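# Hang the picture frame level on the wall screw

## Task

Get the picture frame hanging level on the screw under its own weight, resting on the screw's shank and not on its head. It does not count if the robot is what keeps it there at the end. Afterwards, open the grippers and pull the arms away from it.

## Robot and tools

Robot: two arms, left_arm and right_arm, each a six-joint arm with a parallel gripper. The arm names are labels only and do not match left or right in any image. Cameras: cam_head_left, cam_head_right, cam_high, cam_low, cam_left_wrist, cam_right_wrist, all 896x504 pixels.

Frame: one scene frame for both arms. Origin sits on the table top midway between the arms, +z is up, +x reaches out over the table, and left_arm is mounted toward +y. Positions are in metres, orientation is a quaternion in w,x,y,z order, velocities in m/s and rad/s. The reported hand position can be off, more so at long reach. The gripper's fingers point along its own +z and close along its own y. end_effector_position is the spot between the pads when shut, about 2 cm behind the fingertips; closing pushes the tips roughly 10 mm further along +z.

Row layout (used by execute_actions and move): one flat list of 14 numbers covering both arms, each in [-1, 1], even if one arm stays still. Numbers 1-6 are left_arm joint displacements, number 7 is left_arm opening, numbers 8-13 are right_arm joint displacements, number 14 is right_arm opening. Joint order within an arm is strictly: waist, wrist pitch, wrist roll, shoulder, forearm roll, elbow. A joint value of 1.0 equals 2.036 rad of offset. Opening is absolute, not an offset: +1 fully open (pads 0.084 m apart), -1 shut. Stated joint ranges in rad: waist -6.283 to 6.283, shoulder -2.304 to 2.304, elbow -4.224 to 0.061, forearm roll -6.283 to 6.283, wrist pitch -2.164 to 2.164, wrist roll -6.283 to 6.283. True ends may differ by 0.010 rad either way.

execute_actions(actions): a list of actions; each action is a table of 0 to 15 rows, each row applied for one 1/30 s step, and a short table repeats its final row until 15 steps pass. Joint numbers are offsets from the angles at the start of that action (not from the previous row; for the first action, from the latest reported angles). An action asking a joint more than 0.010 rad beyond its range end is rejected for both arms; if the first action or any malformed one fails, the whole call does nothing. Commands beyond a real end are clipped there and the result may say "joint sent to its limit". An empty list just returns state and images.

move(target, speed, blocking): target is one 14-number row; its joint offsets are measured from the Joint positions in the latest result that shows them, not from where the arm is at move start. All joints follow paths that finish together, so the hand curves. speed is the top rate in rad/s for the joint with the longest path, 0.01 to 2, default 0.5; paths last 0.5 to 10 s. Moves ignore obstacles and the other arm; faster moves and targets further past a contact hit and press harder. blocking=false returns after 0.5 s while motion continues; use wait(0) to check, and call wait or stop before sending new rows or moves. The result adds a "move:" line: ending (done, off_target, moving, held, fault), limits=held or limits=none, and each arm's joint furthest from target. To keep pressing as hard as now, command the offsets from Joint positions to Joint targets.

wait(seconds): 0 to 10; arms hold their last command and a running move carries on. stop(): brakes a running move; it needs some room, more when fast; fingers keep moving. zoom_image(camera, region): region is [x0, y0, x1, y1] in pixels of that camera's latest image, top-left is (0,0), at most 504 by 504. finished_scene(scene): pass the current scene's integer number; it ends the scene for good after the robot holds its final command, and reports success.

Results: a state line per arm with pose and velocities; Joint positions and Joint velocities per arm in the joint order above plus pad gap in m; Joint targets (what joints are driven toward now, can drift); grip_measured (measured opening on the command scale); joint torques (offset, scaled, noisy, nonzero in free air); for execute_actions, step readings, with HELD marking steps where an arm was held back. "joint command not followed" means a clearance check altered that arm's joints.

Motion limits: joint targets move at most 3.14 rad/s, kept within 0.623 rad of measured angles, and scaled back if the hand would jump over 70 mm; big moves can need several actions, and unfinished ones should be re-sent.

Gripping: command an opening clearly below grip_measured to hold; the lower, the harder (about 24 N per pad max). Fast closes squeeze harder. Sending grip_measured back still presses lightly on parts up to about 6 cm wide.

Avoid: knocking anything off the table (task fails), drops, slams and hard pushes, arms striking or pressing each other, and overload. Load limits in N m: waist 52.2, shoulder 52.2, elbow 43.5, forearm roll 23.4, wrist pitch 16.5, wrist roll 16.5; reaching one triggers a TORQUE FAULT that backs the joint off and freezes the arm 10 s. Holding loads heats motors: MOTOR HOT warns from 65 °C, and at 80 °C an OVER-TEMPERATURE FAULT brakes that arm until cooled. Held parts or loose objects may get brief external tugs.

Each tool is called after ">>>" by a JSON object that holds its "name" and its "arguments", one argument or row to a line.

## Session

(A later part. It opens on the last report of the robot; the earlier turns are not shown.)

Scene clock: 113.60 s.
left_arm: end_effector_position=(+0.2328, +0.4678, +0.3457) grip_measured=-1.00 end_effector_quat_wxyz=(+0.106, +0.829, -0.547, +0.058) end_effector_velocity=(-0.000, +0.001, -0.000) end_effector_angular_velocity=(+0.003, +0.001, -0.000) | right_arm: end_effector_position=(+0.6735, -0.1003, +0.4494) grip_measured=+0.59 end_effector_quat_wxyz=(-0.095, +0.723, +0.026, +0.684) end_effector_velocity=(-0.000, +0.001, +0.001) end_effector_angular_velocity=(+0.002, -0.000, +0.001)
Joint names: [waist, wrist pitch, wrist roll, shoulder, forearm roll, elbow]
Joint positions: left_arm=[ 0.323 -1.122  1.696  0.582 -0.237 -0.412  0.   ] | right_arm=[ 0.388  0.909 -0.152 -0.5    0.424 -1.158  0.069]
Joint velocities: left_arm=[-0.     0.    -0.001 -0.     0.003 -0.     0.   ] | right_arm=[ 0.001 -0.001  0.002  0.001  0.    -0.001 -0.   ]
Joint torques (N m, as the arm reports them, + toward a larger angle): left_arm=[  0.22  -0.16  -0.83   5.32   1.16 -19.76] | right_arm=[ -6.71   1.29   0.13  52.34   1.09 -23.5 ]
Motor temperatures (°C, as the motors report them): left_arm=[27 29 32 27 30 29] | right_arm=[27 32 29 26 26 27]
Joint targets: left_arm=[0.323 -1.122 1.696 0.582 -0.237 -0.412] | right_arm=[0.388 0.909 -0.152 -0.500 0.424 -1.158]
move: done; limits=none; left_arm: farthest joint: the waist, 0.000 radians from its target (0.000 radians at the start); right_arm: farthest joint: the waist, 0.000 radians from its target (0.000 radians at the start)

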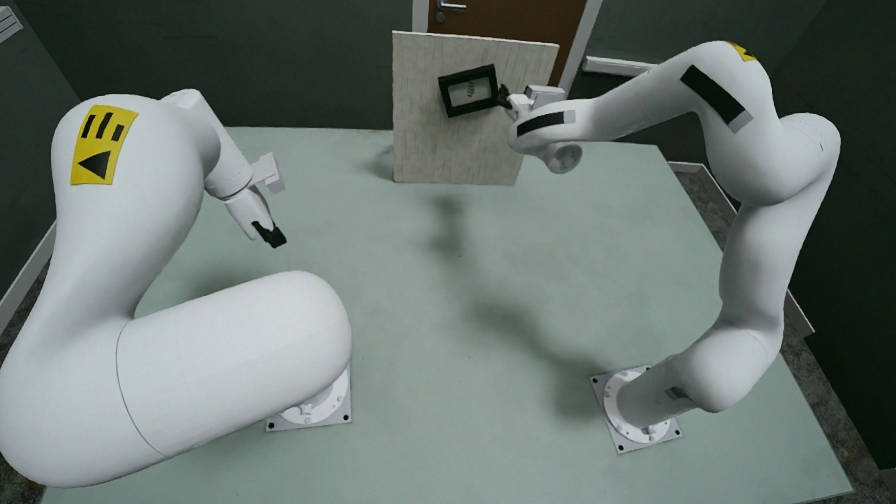

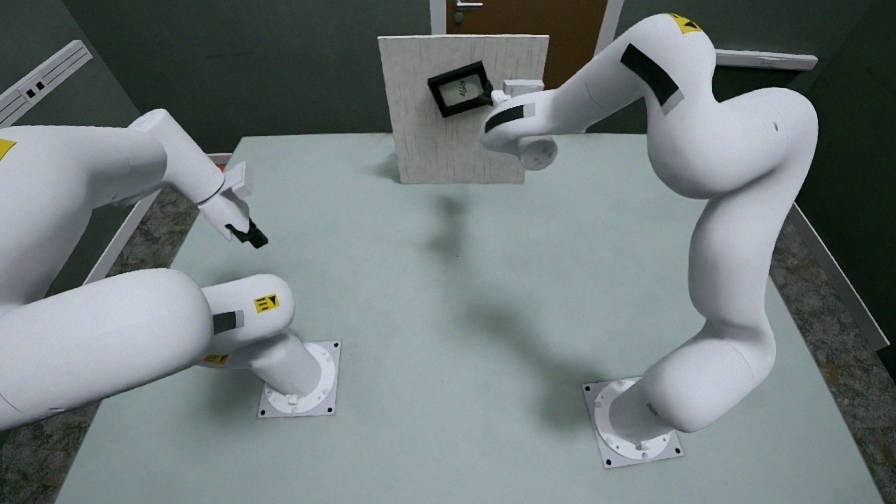

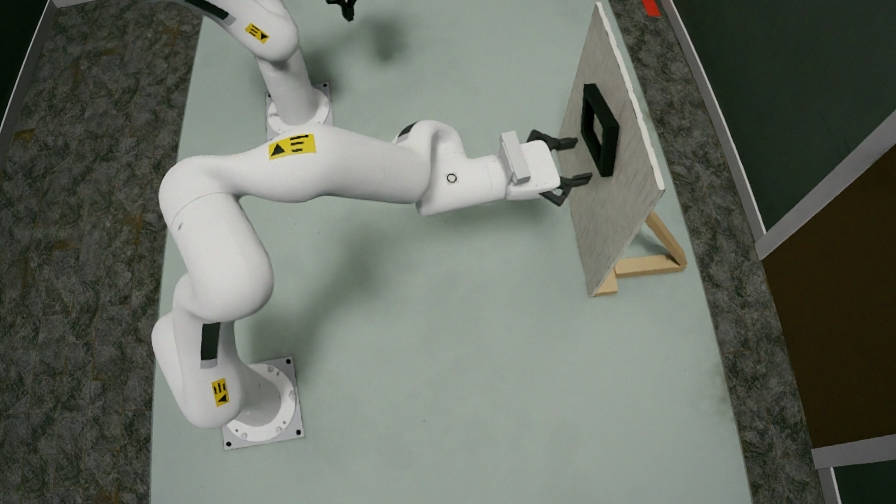

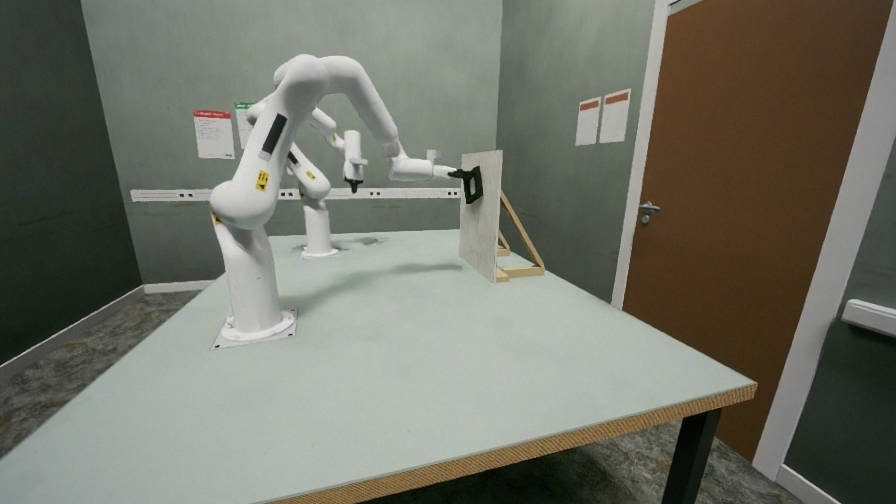

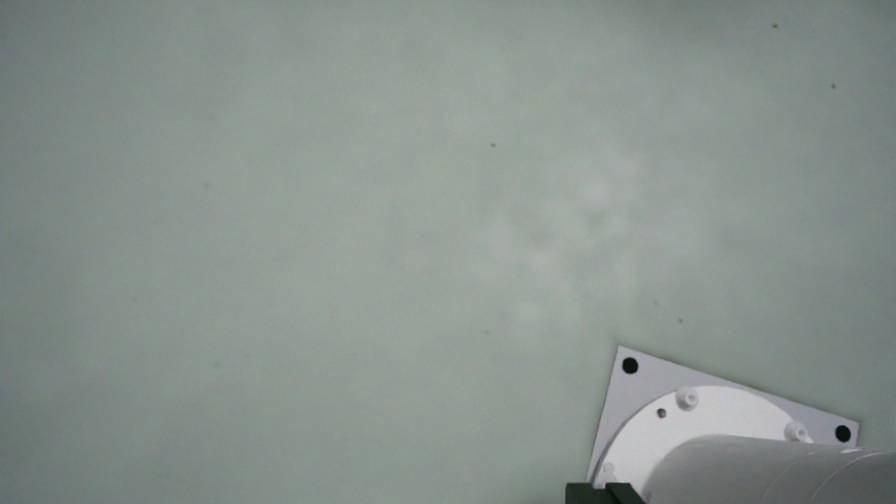

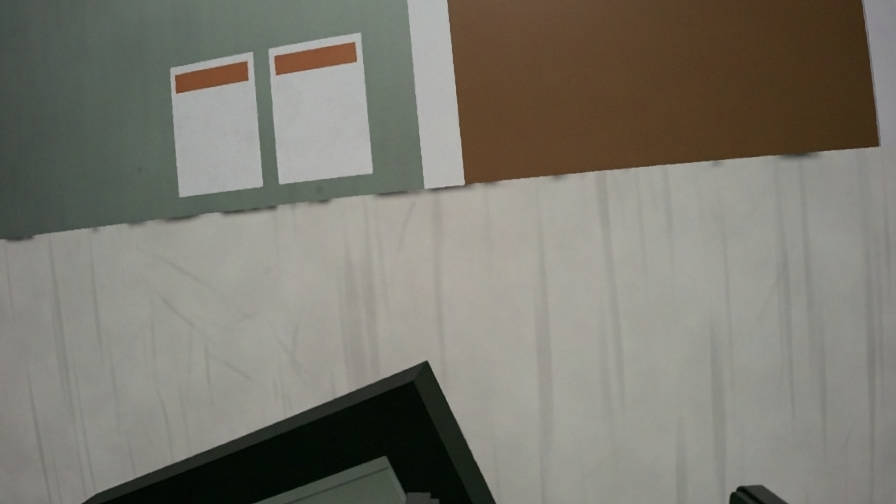

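>>> {"name": "move", "arguments": {
  "target": [0,0,0,0,0,0,-1, 0,-0.03,0,-0.115,0,-0.144,0.6],
  "speed": 0.15
}}

>>> {"name": "move", "arguments": {
  "target": [0,0,0,0,0,0,-1, 0,0,0,0,0,0,-1]
}}

>>> {"name": "move", "arguments": {
  "target": [0,0,0,0,0,0,-1, 0,-0.010,0,0.015,0,0.0045,-1],
  "speed": 0.04
}}

>>> {"name": "move", "arguments": {
  "target": [0,0,0,0,0,0,-1, -0.009,0,0,0,0,0,-1],
  "speed": 0.04
}}

>>> {"name": "zoom_image", "arguments": {
  "camera": "cam_head_left",
  "region": [380,20,560,190]
}}

Scene clock: 116.47 s.
left_arm: end_effector_position=(+0.2328, +0.4678, +0.3457) grip_measured=-1.00 end_effector_quat_wxyz=(+0.106, +0.829, -0.547, +0.058) end_effector_velocity=(+0.000, -0.001, -0.000) end_effector_angular_velocity=(-0.002, -0.001, +0.001) | right_arm: end_effector_position=(+0.7498, -0.0536, +0.4190) grip_measured=+0.59 end_effector_quat_wxyz=(-0.108, +0.724, +0.025, +0.681) end_effector_velocity=(-0.000, +0.000, -0.001) end_effector_angular_velocity=(-0.001, +0.000, -0.000)
Joint names: [waist, wrist pitch, wrist roll, shoulder, forearm roll, elbow]
Joint positions: left_arm=[ 0.323 -1.122  1.696  0.582 -0.237 -0.412  0.   ] | right_arm=[ 0.388  0.848 -0.152 -0.734  0.424 -1.451  0.069]
Joint velocities: left_arm=[ 0.    -0.     0.     0.    -0.003  0.     0.   ] | right_arm=[ 0.     0.001 -0.    -0.002  0.     0.    -0.   ]
Joint torques (N m, as the arm reports them, + toward a larger angle): left_arm=[  0.01  -0.14  -0.82   6.39   1.01 -19.75] | right_arm=[ -6.49   1.27   0.17  62.33   1.19 -24.41]
Motor temperatures (°C, as the motors report them): left_arm=[27 29 32 27 30 29] | right_arm=[27 32 29 26 26 27]
Joint targets: left_arm=[0.323 -1.122 1.696 0.582 -0.237 -0.412] | right_arm=[0.388 0.848 -0.152 -0.734 0.424 -1.451]
move: done; limits=none; left_arm: farthest joint: the waist, 0.000 radians from its target (0.000 radians at the start); right_arm: farthest joint: the waist, 0.000 radians from its target (0.000 radians at the start)

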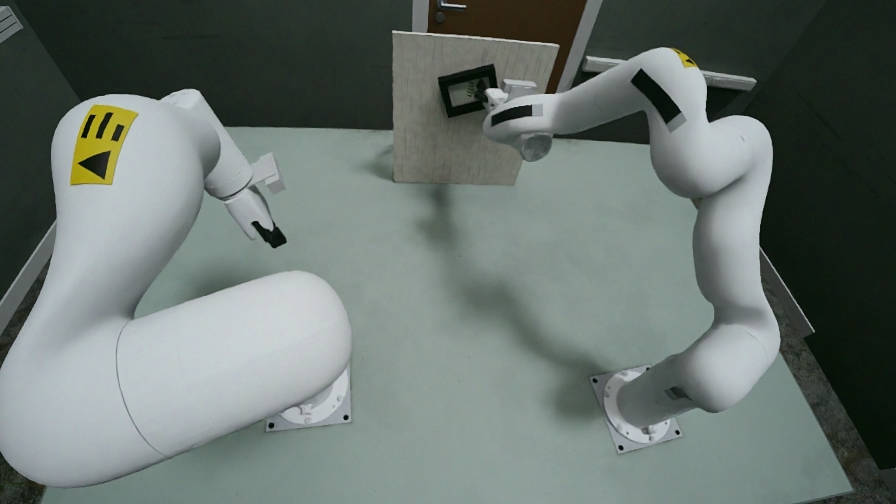

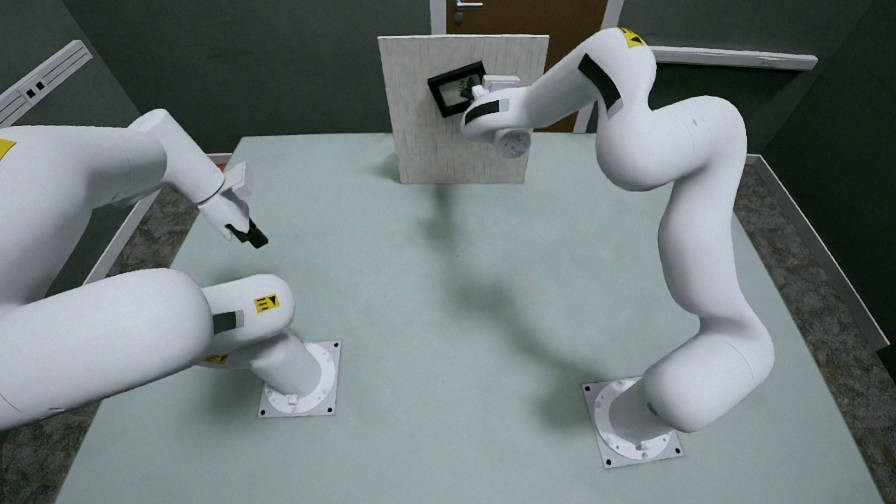

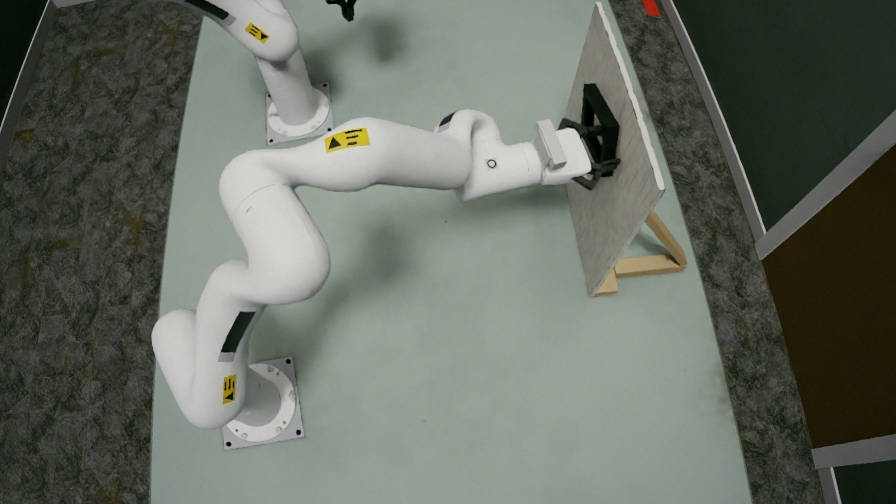

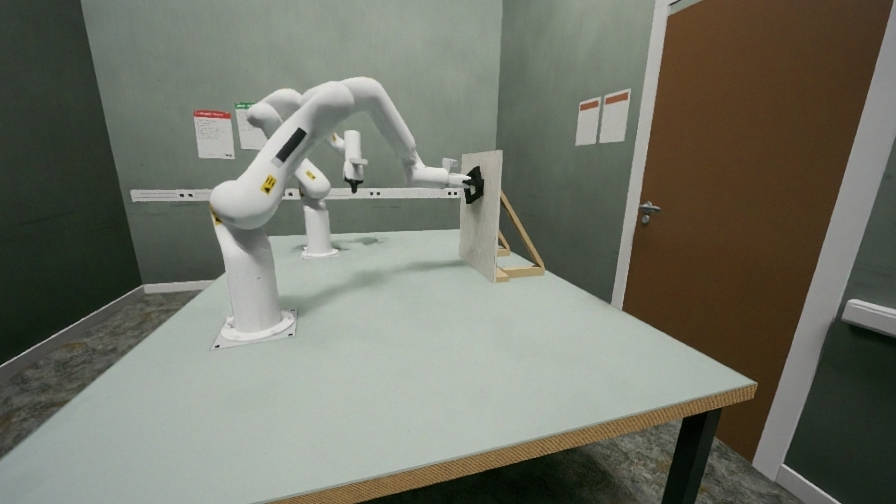

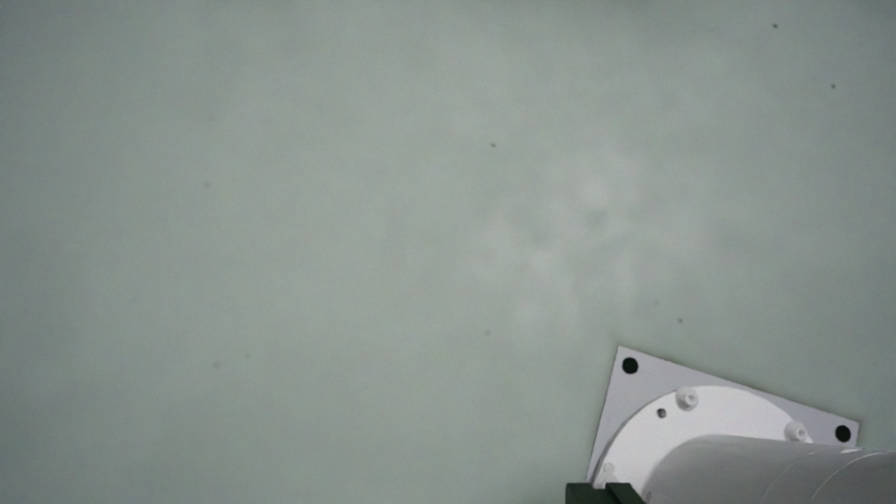

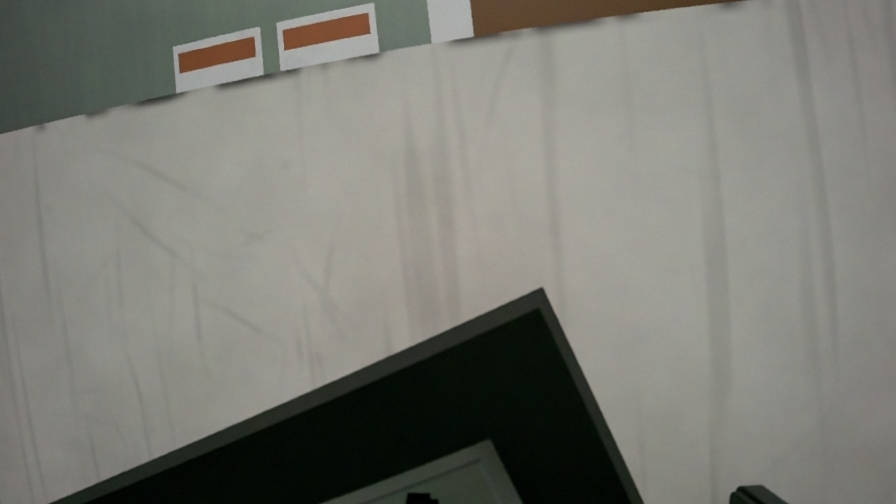

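Scene clock: 117.03 s.
left_arm: end_effector_position=(+0.2328, +0.4678, +0.3457) grip_measured=-1.00 end_effector_quat_wxyz=(+0.106, +0.829, -0.547, +0.058) end_effector_velocity=(+0.000, -0.000, +0.000) end_effector_angular_velocity=(-0.001, -0.001, -0.000) | right_arm: end_effector_position=(+0.7498, -0.0537, +0.4187) grip_measured=-0.55 end_effector_quat_wxyz=(-0.108, +0.724, +0.025, +0.681) end_effector_velocity=(-0.000, +0.001, -0.000) end_effector_angular_velocity=(-0.001, -0.001, +0.001)
Joint names: [waist, wrist pitch, wrist roll, shoulder, forearm roll, elbow]
Joint positions: left_arm=[ 0.323 -1.122  1.696  0.582 -0.237 -0.412  0.   ] | right_arm=[ 0.388  0.847 -0.152 -0.734  0.424 -1.451  0.02 ]
Joint velocities: left_arm=[-0.    -0.     0.001 -0.    -0.001 -0.     0.   ] | right_arm=[ 0.001  0.001 -0.001 -0.001 -0.001 -0.    -0.   ]
Joint torques (N m, as the arm reports them, + toward a larger angle): left_arm=[ -0.79  -0.15  -0.82   6.1    0.87 -19.38] | right_arm=[ -6.49   1.85   0.27  64.1    1.14 -25.7 ]
Motor temperatures (°C, as the motors report them): left_arm=[27 29 32 27 30 29] | right_arm=[27 32 29 26 26 27]
Joint targets: left_arm=[0.323 -1.122 1.696 0.582 -0.237 -0.412] | right_arm=[0.388 0.848 -0.152 -0.734 0.424 -1.451]
move: done; limits=none; left_arm: farthest joint: the waist, 0.000 radians from its target (0.000 radians at the start); right_arm: farthest joint: the wrist pitch, 0.001 radians from its target (0.000 radians at the start)

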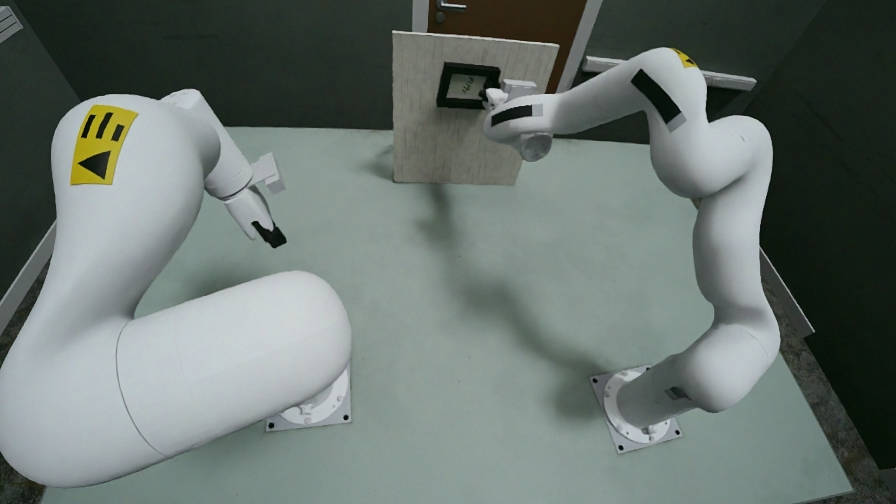

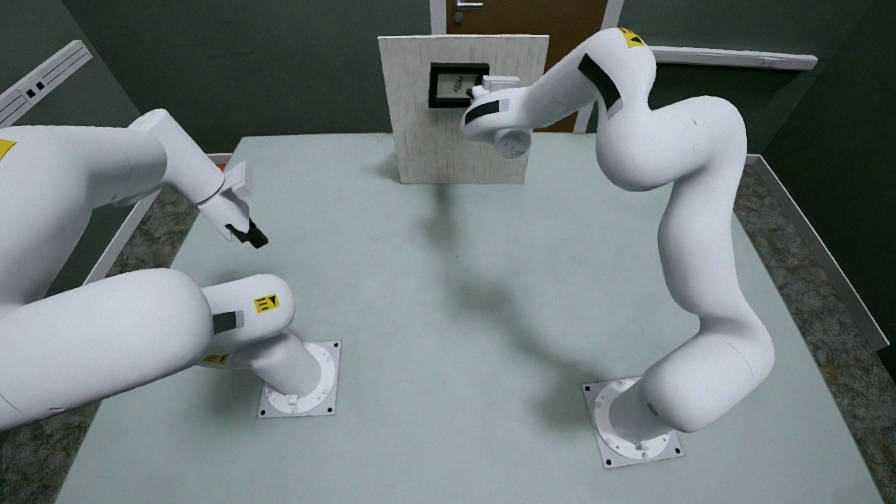

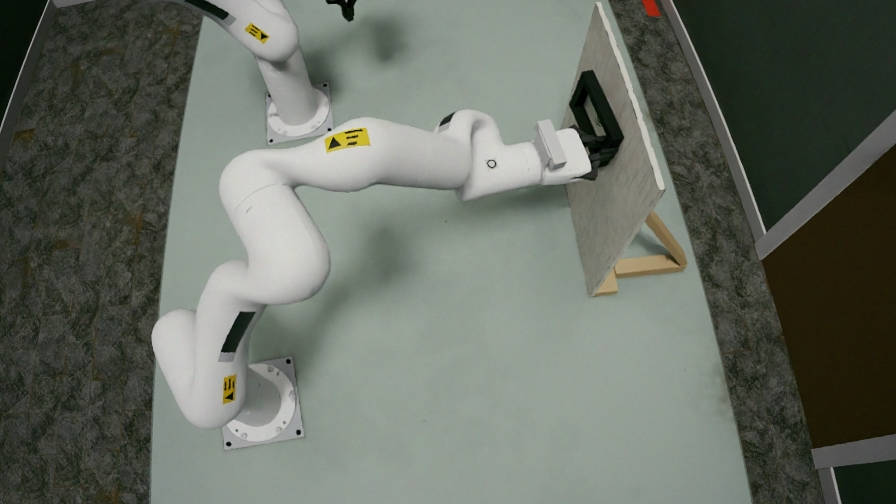

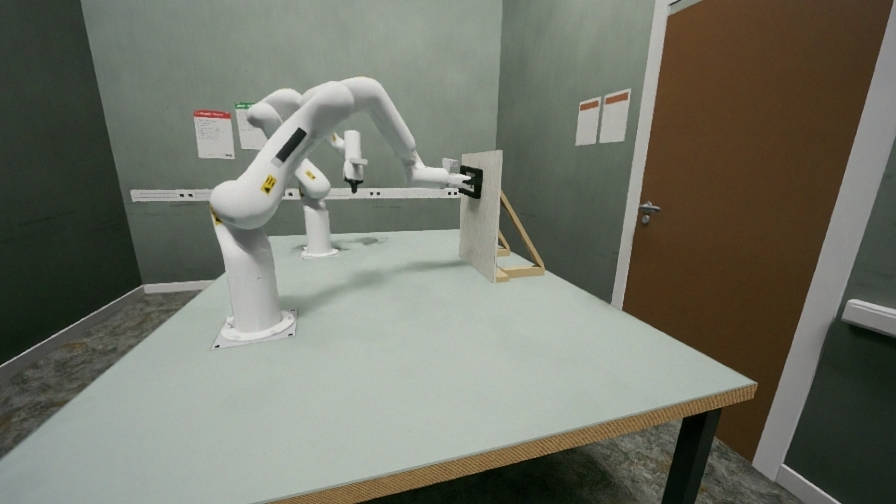

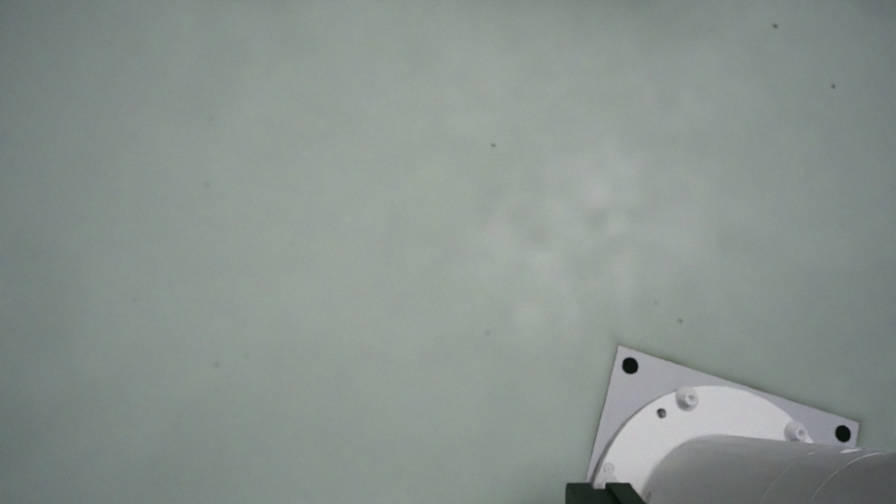

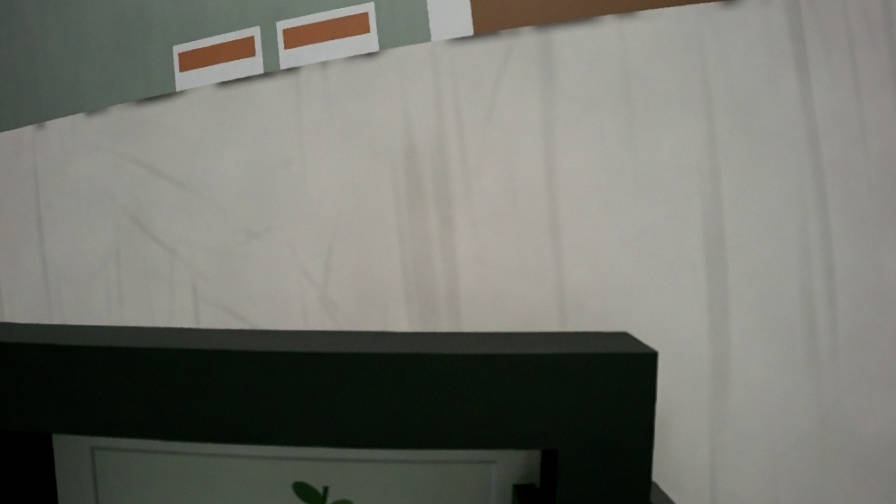

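Scene clock: 118.07 s.
left_arm: end_effector_position=(+0.2328, +0.4678, +0.3457) grip_measured=-1.00 end_effector_quat_wxyz=(+0.106, +0.829, -0.547, +0.058) end_effector_velocity=(-0.000, +0.000, +0.000) end_effector_angular_velocity=(+0.000, +0.001, +0.001) | right_arm: end_effector_position=(+0.7457, -0.0543, +0.4350) grip_measured=-0.55 end_effector_quat_wxyz=(-0.112, +0.724, +0.025, +0.680) end_effector_velocity=(+0.000, -0.000, +0.000) end_effector_angular_velocity=(-0.000, -0.000, -0.001)
Joint names: [waist, wrist pitch, wrist roll, shoulder, forearm roll, elbow]
Joint positions: left_arm=[ 0.323 -1.122  1.696  0.582 -0.237 -0.412  0.   ] | right_arm=[ 0.388  0.827 -0.152 -0.703  0.424 -1.441  0.02 ]
Joint velocities: left_arm=[-0.    -0.001 -0.001 -0.     0.    -0.     0.   ] | right_arm=[-0.     0.    -0.001 -0.     0.001 -0.    -0.   ]
Joint torques (N m, as the arm reports them, + toward a larger angle): left_arm=[  0.71  -0.21  -0.77   5.95   1.19 -19.41] | right_arm=[ -7.27   1.74   0.24  64.87   1.04 -25.23]
Motor temperatures (°C, as the motors report them): left_arm=[27 29 32 27 30 29] | right_arm=[27 32 29 26 26 27]
Joint targets: left_arm=[0.323 -1.122 1.696 0.582 -0.237 -0.412] | right_arm=[0.388 0.827 -0.152 -0.703 0.424 -1.442]
move: done; limits=none; left_arm: farthest joint: the waist, 0.000 radians from its target (0.000 radians at the start); right_arm: farthest joint: the waist, 0.000 radians from its target (0.000 radians at the start)

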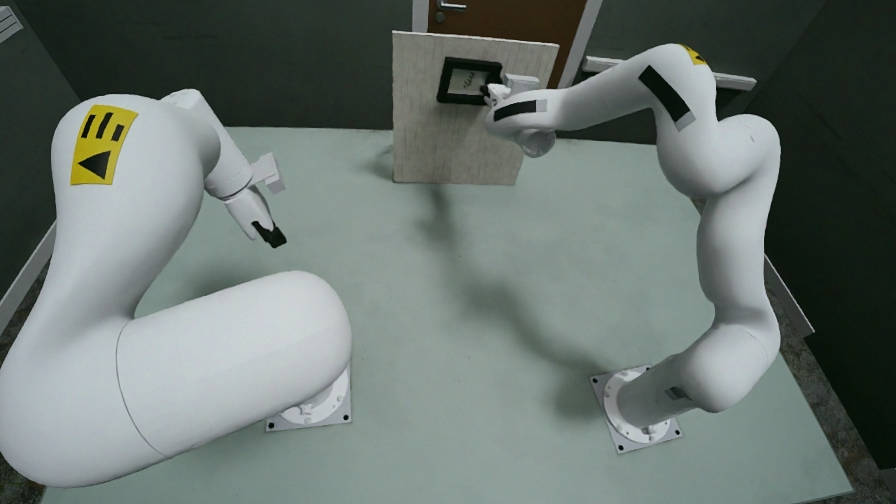

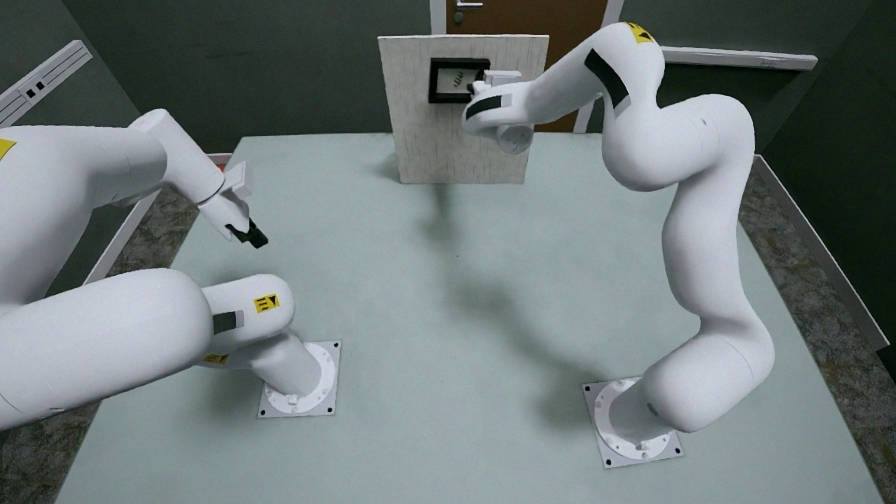

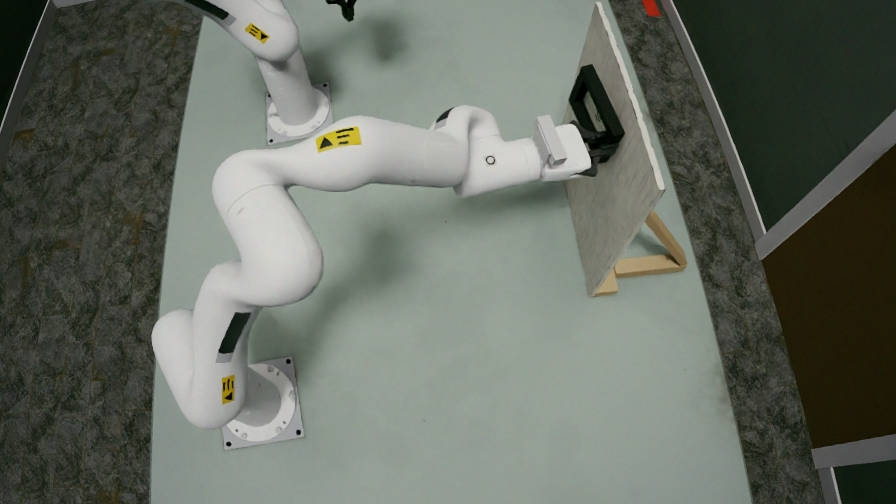

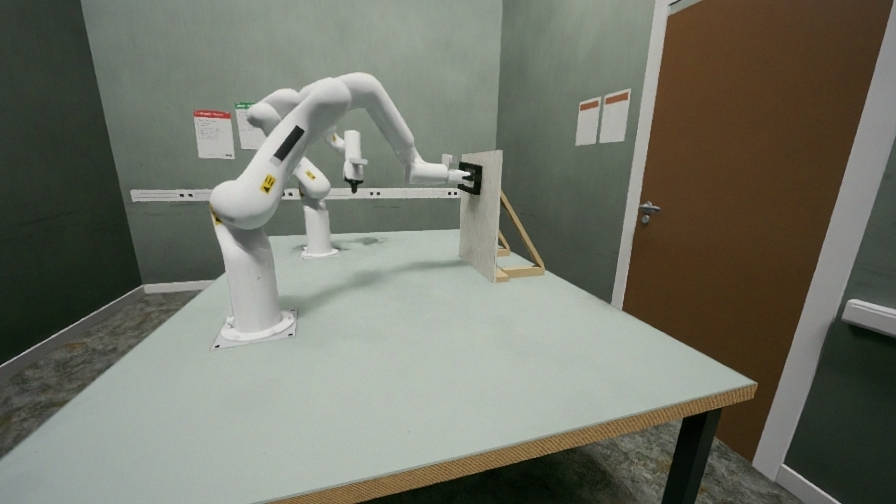

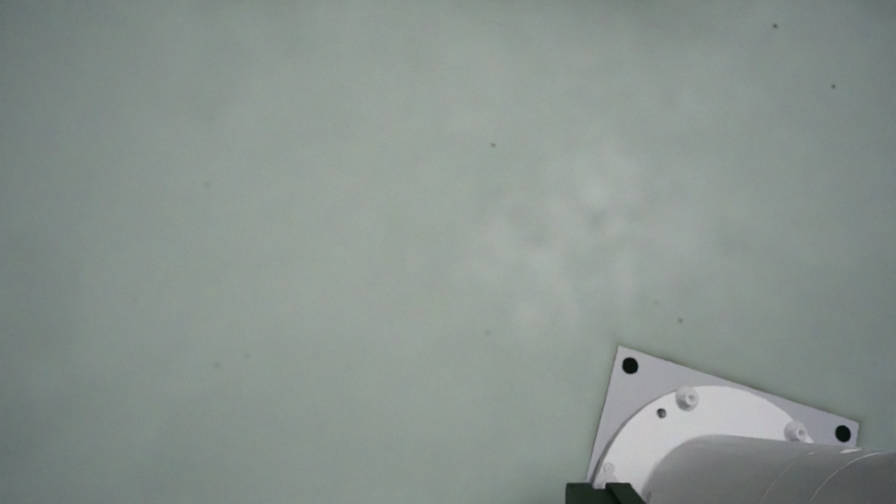

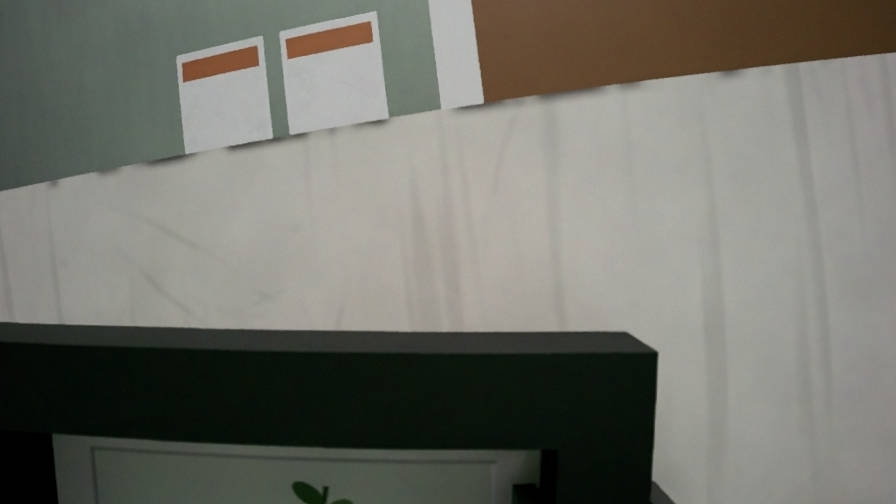

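Scene clock: 118.80 s.
left_arm: end_effector_position=(+0.2328, +0.4678, +0.3457) grip_measured=-1.00 end_effector_quat_wxyz=(+0.106, +0.829, -0.547, +0.058) end_effector_velocity=(+0.000, +0.000, +0.000) end_effector_angular_velocity=(+0.001, +0.001, +0.001) | right_arm: end_effector_position=(+0.7516, -0.0682, +0.4343) grip_measured=-0.55 end_effector_quat_wxyz=(-0.106, +0.725, +0.019, +0.681) end_effector_velocity=(+0.002, -0.003, +0.001) end_effector_angular_velocity=(+0.003, -0.001, -0.004)
Joint names: [waist, wrist pitch, wrist roll, shoulder, forearm roll, elbow]
Joint positions: left_arm=[ 0.323 -1.122  1.696  0.582 -0.237 -0.412  0.   ] | right_arm=[ 0.371  0.826 -0.152 -0.703  0.424 -1.44   0.02 ]
Joint velocities: left_arm=[ 0.001  0.    -0.001 -0.     0.001 -0.     0.   ] | right_arm=[-0.003  0.     0.002 -0.     0.001 -0.002  0.   ]
Joint torques (N m, as the arm reports them, + toward a larger angle): left_arm=[ -0.48  -0.15  -0.82   6.11   0.93 -18.98] | right_arm=[-25.5    2.73   0.36  60.96   4.08 -32.75]
Motor temperatures (°C, as the motors report them): left_arm=[27 29 32 27 30 29] | right_arm=[27 32 29 26 26 27]
Joint targets: left_arm=[0.323 -1.122 1.696 0.582 -0.237 -0.412] | right_arm=[0.370 0.827 -0.152 -0.703 0.424 -1.441]
move: done; limits=none; left_arm: farthest joint: the waist, 0.000 radians from its target (0.000 radians at the start); right_arm: farthest joint: the waist, 0.001 radians from its target (0.018 radians at the start)

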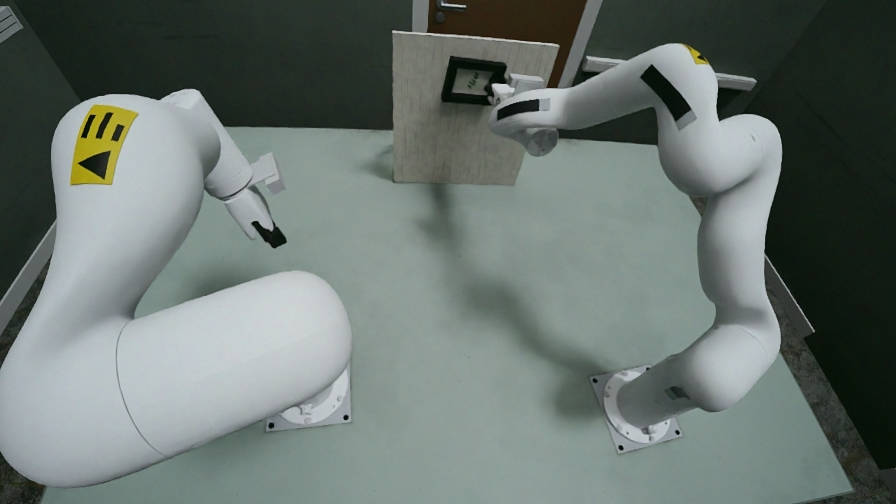

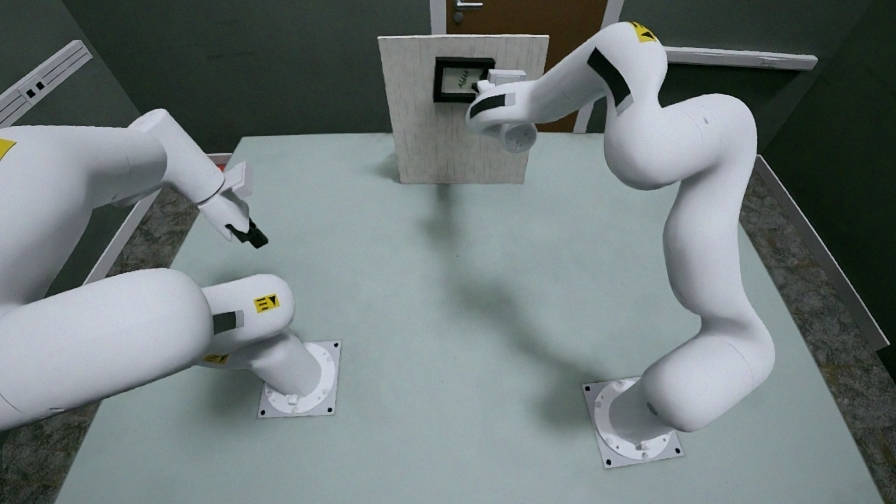

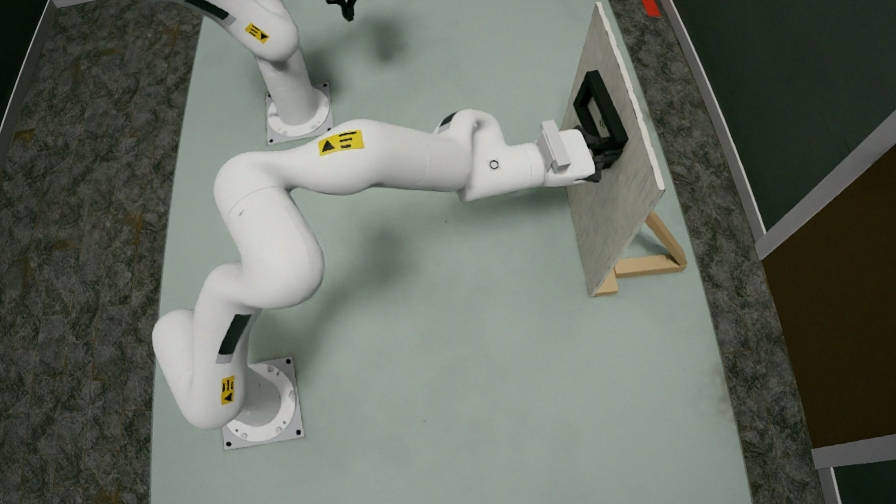

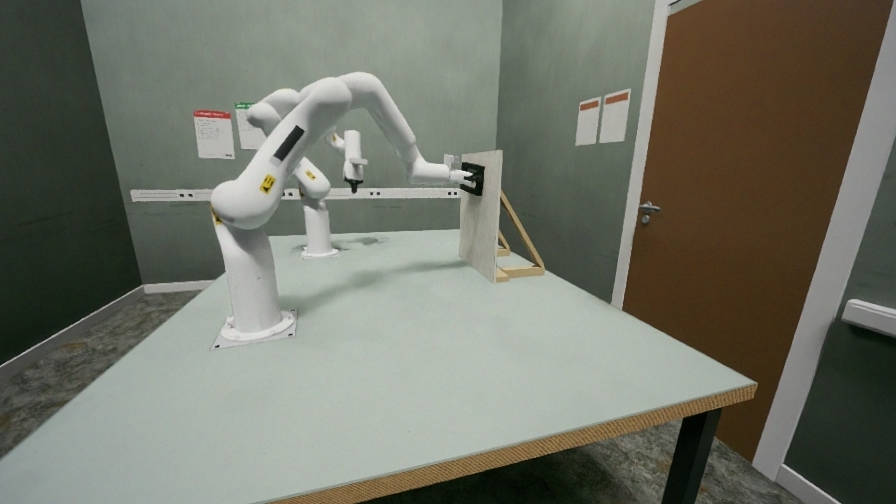

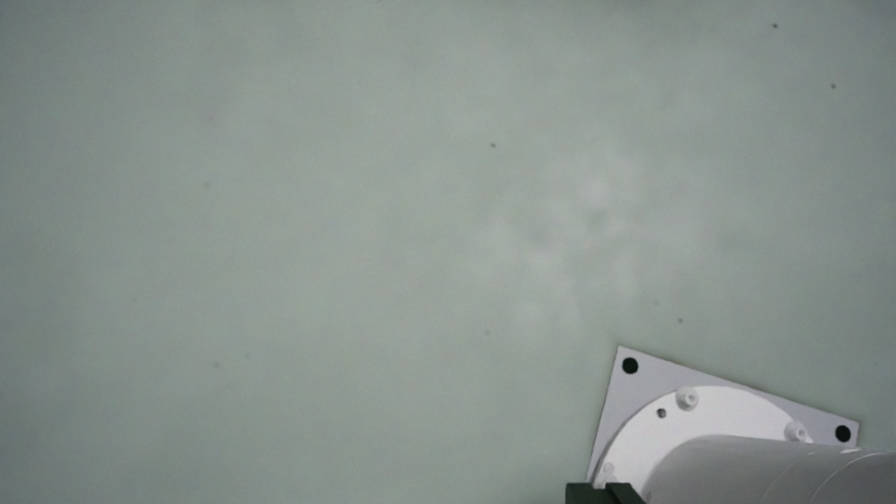

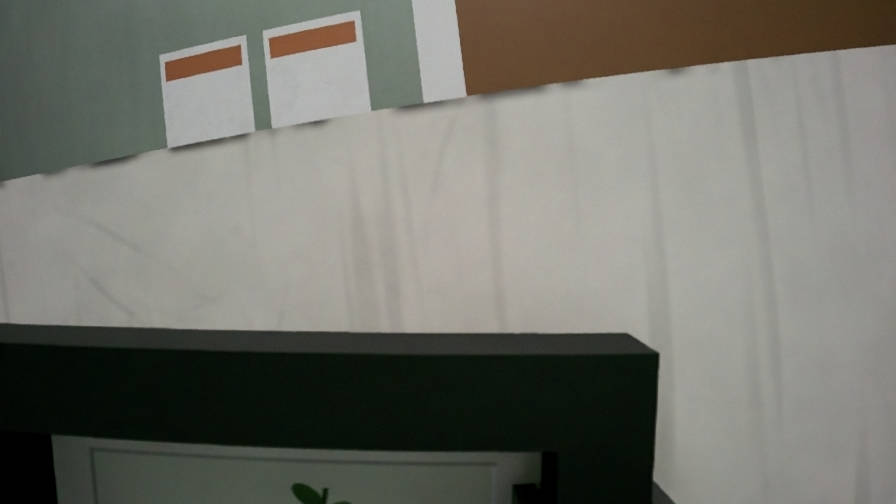

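Region (380, 20, 560, 190) of cam_head_left's 896x504 image, scaled by 2.800, with more detail than that image has.

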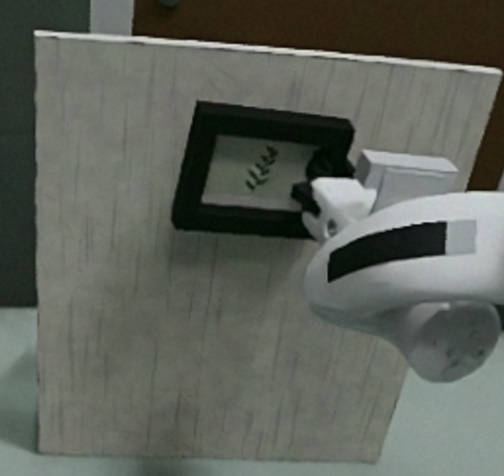

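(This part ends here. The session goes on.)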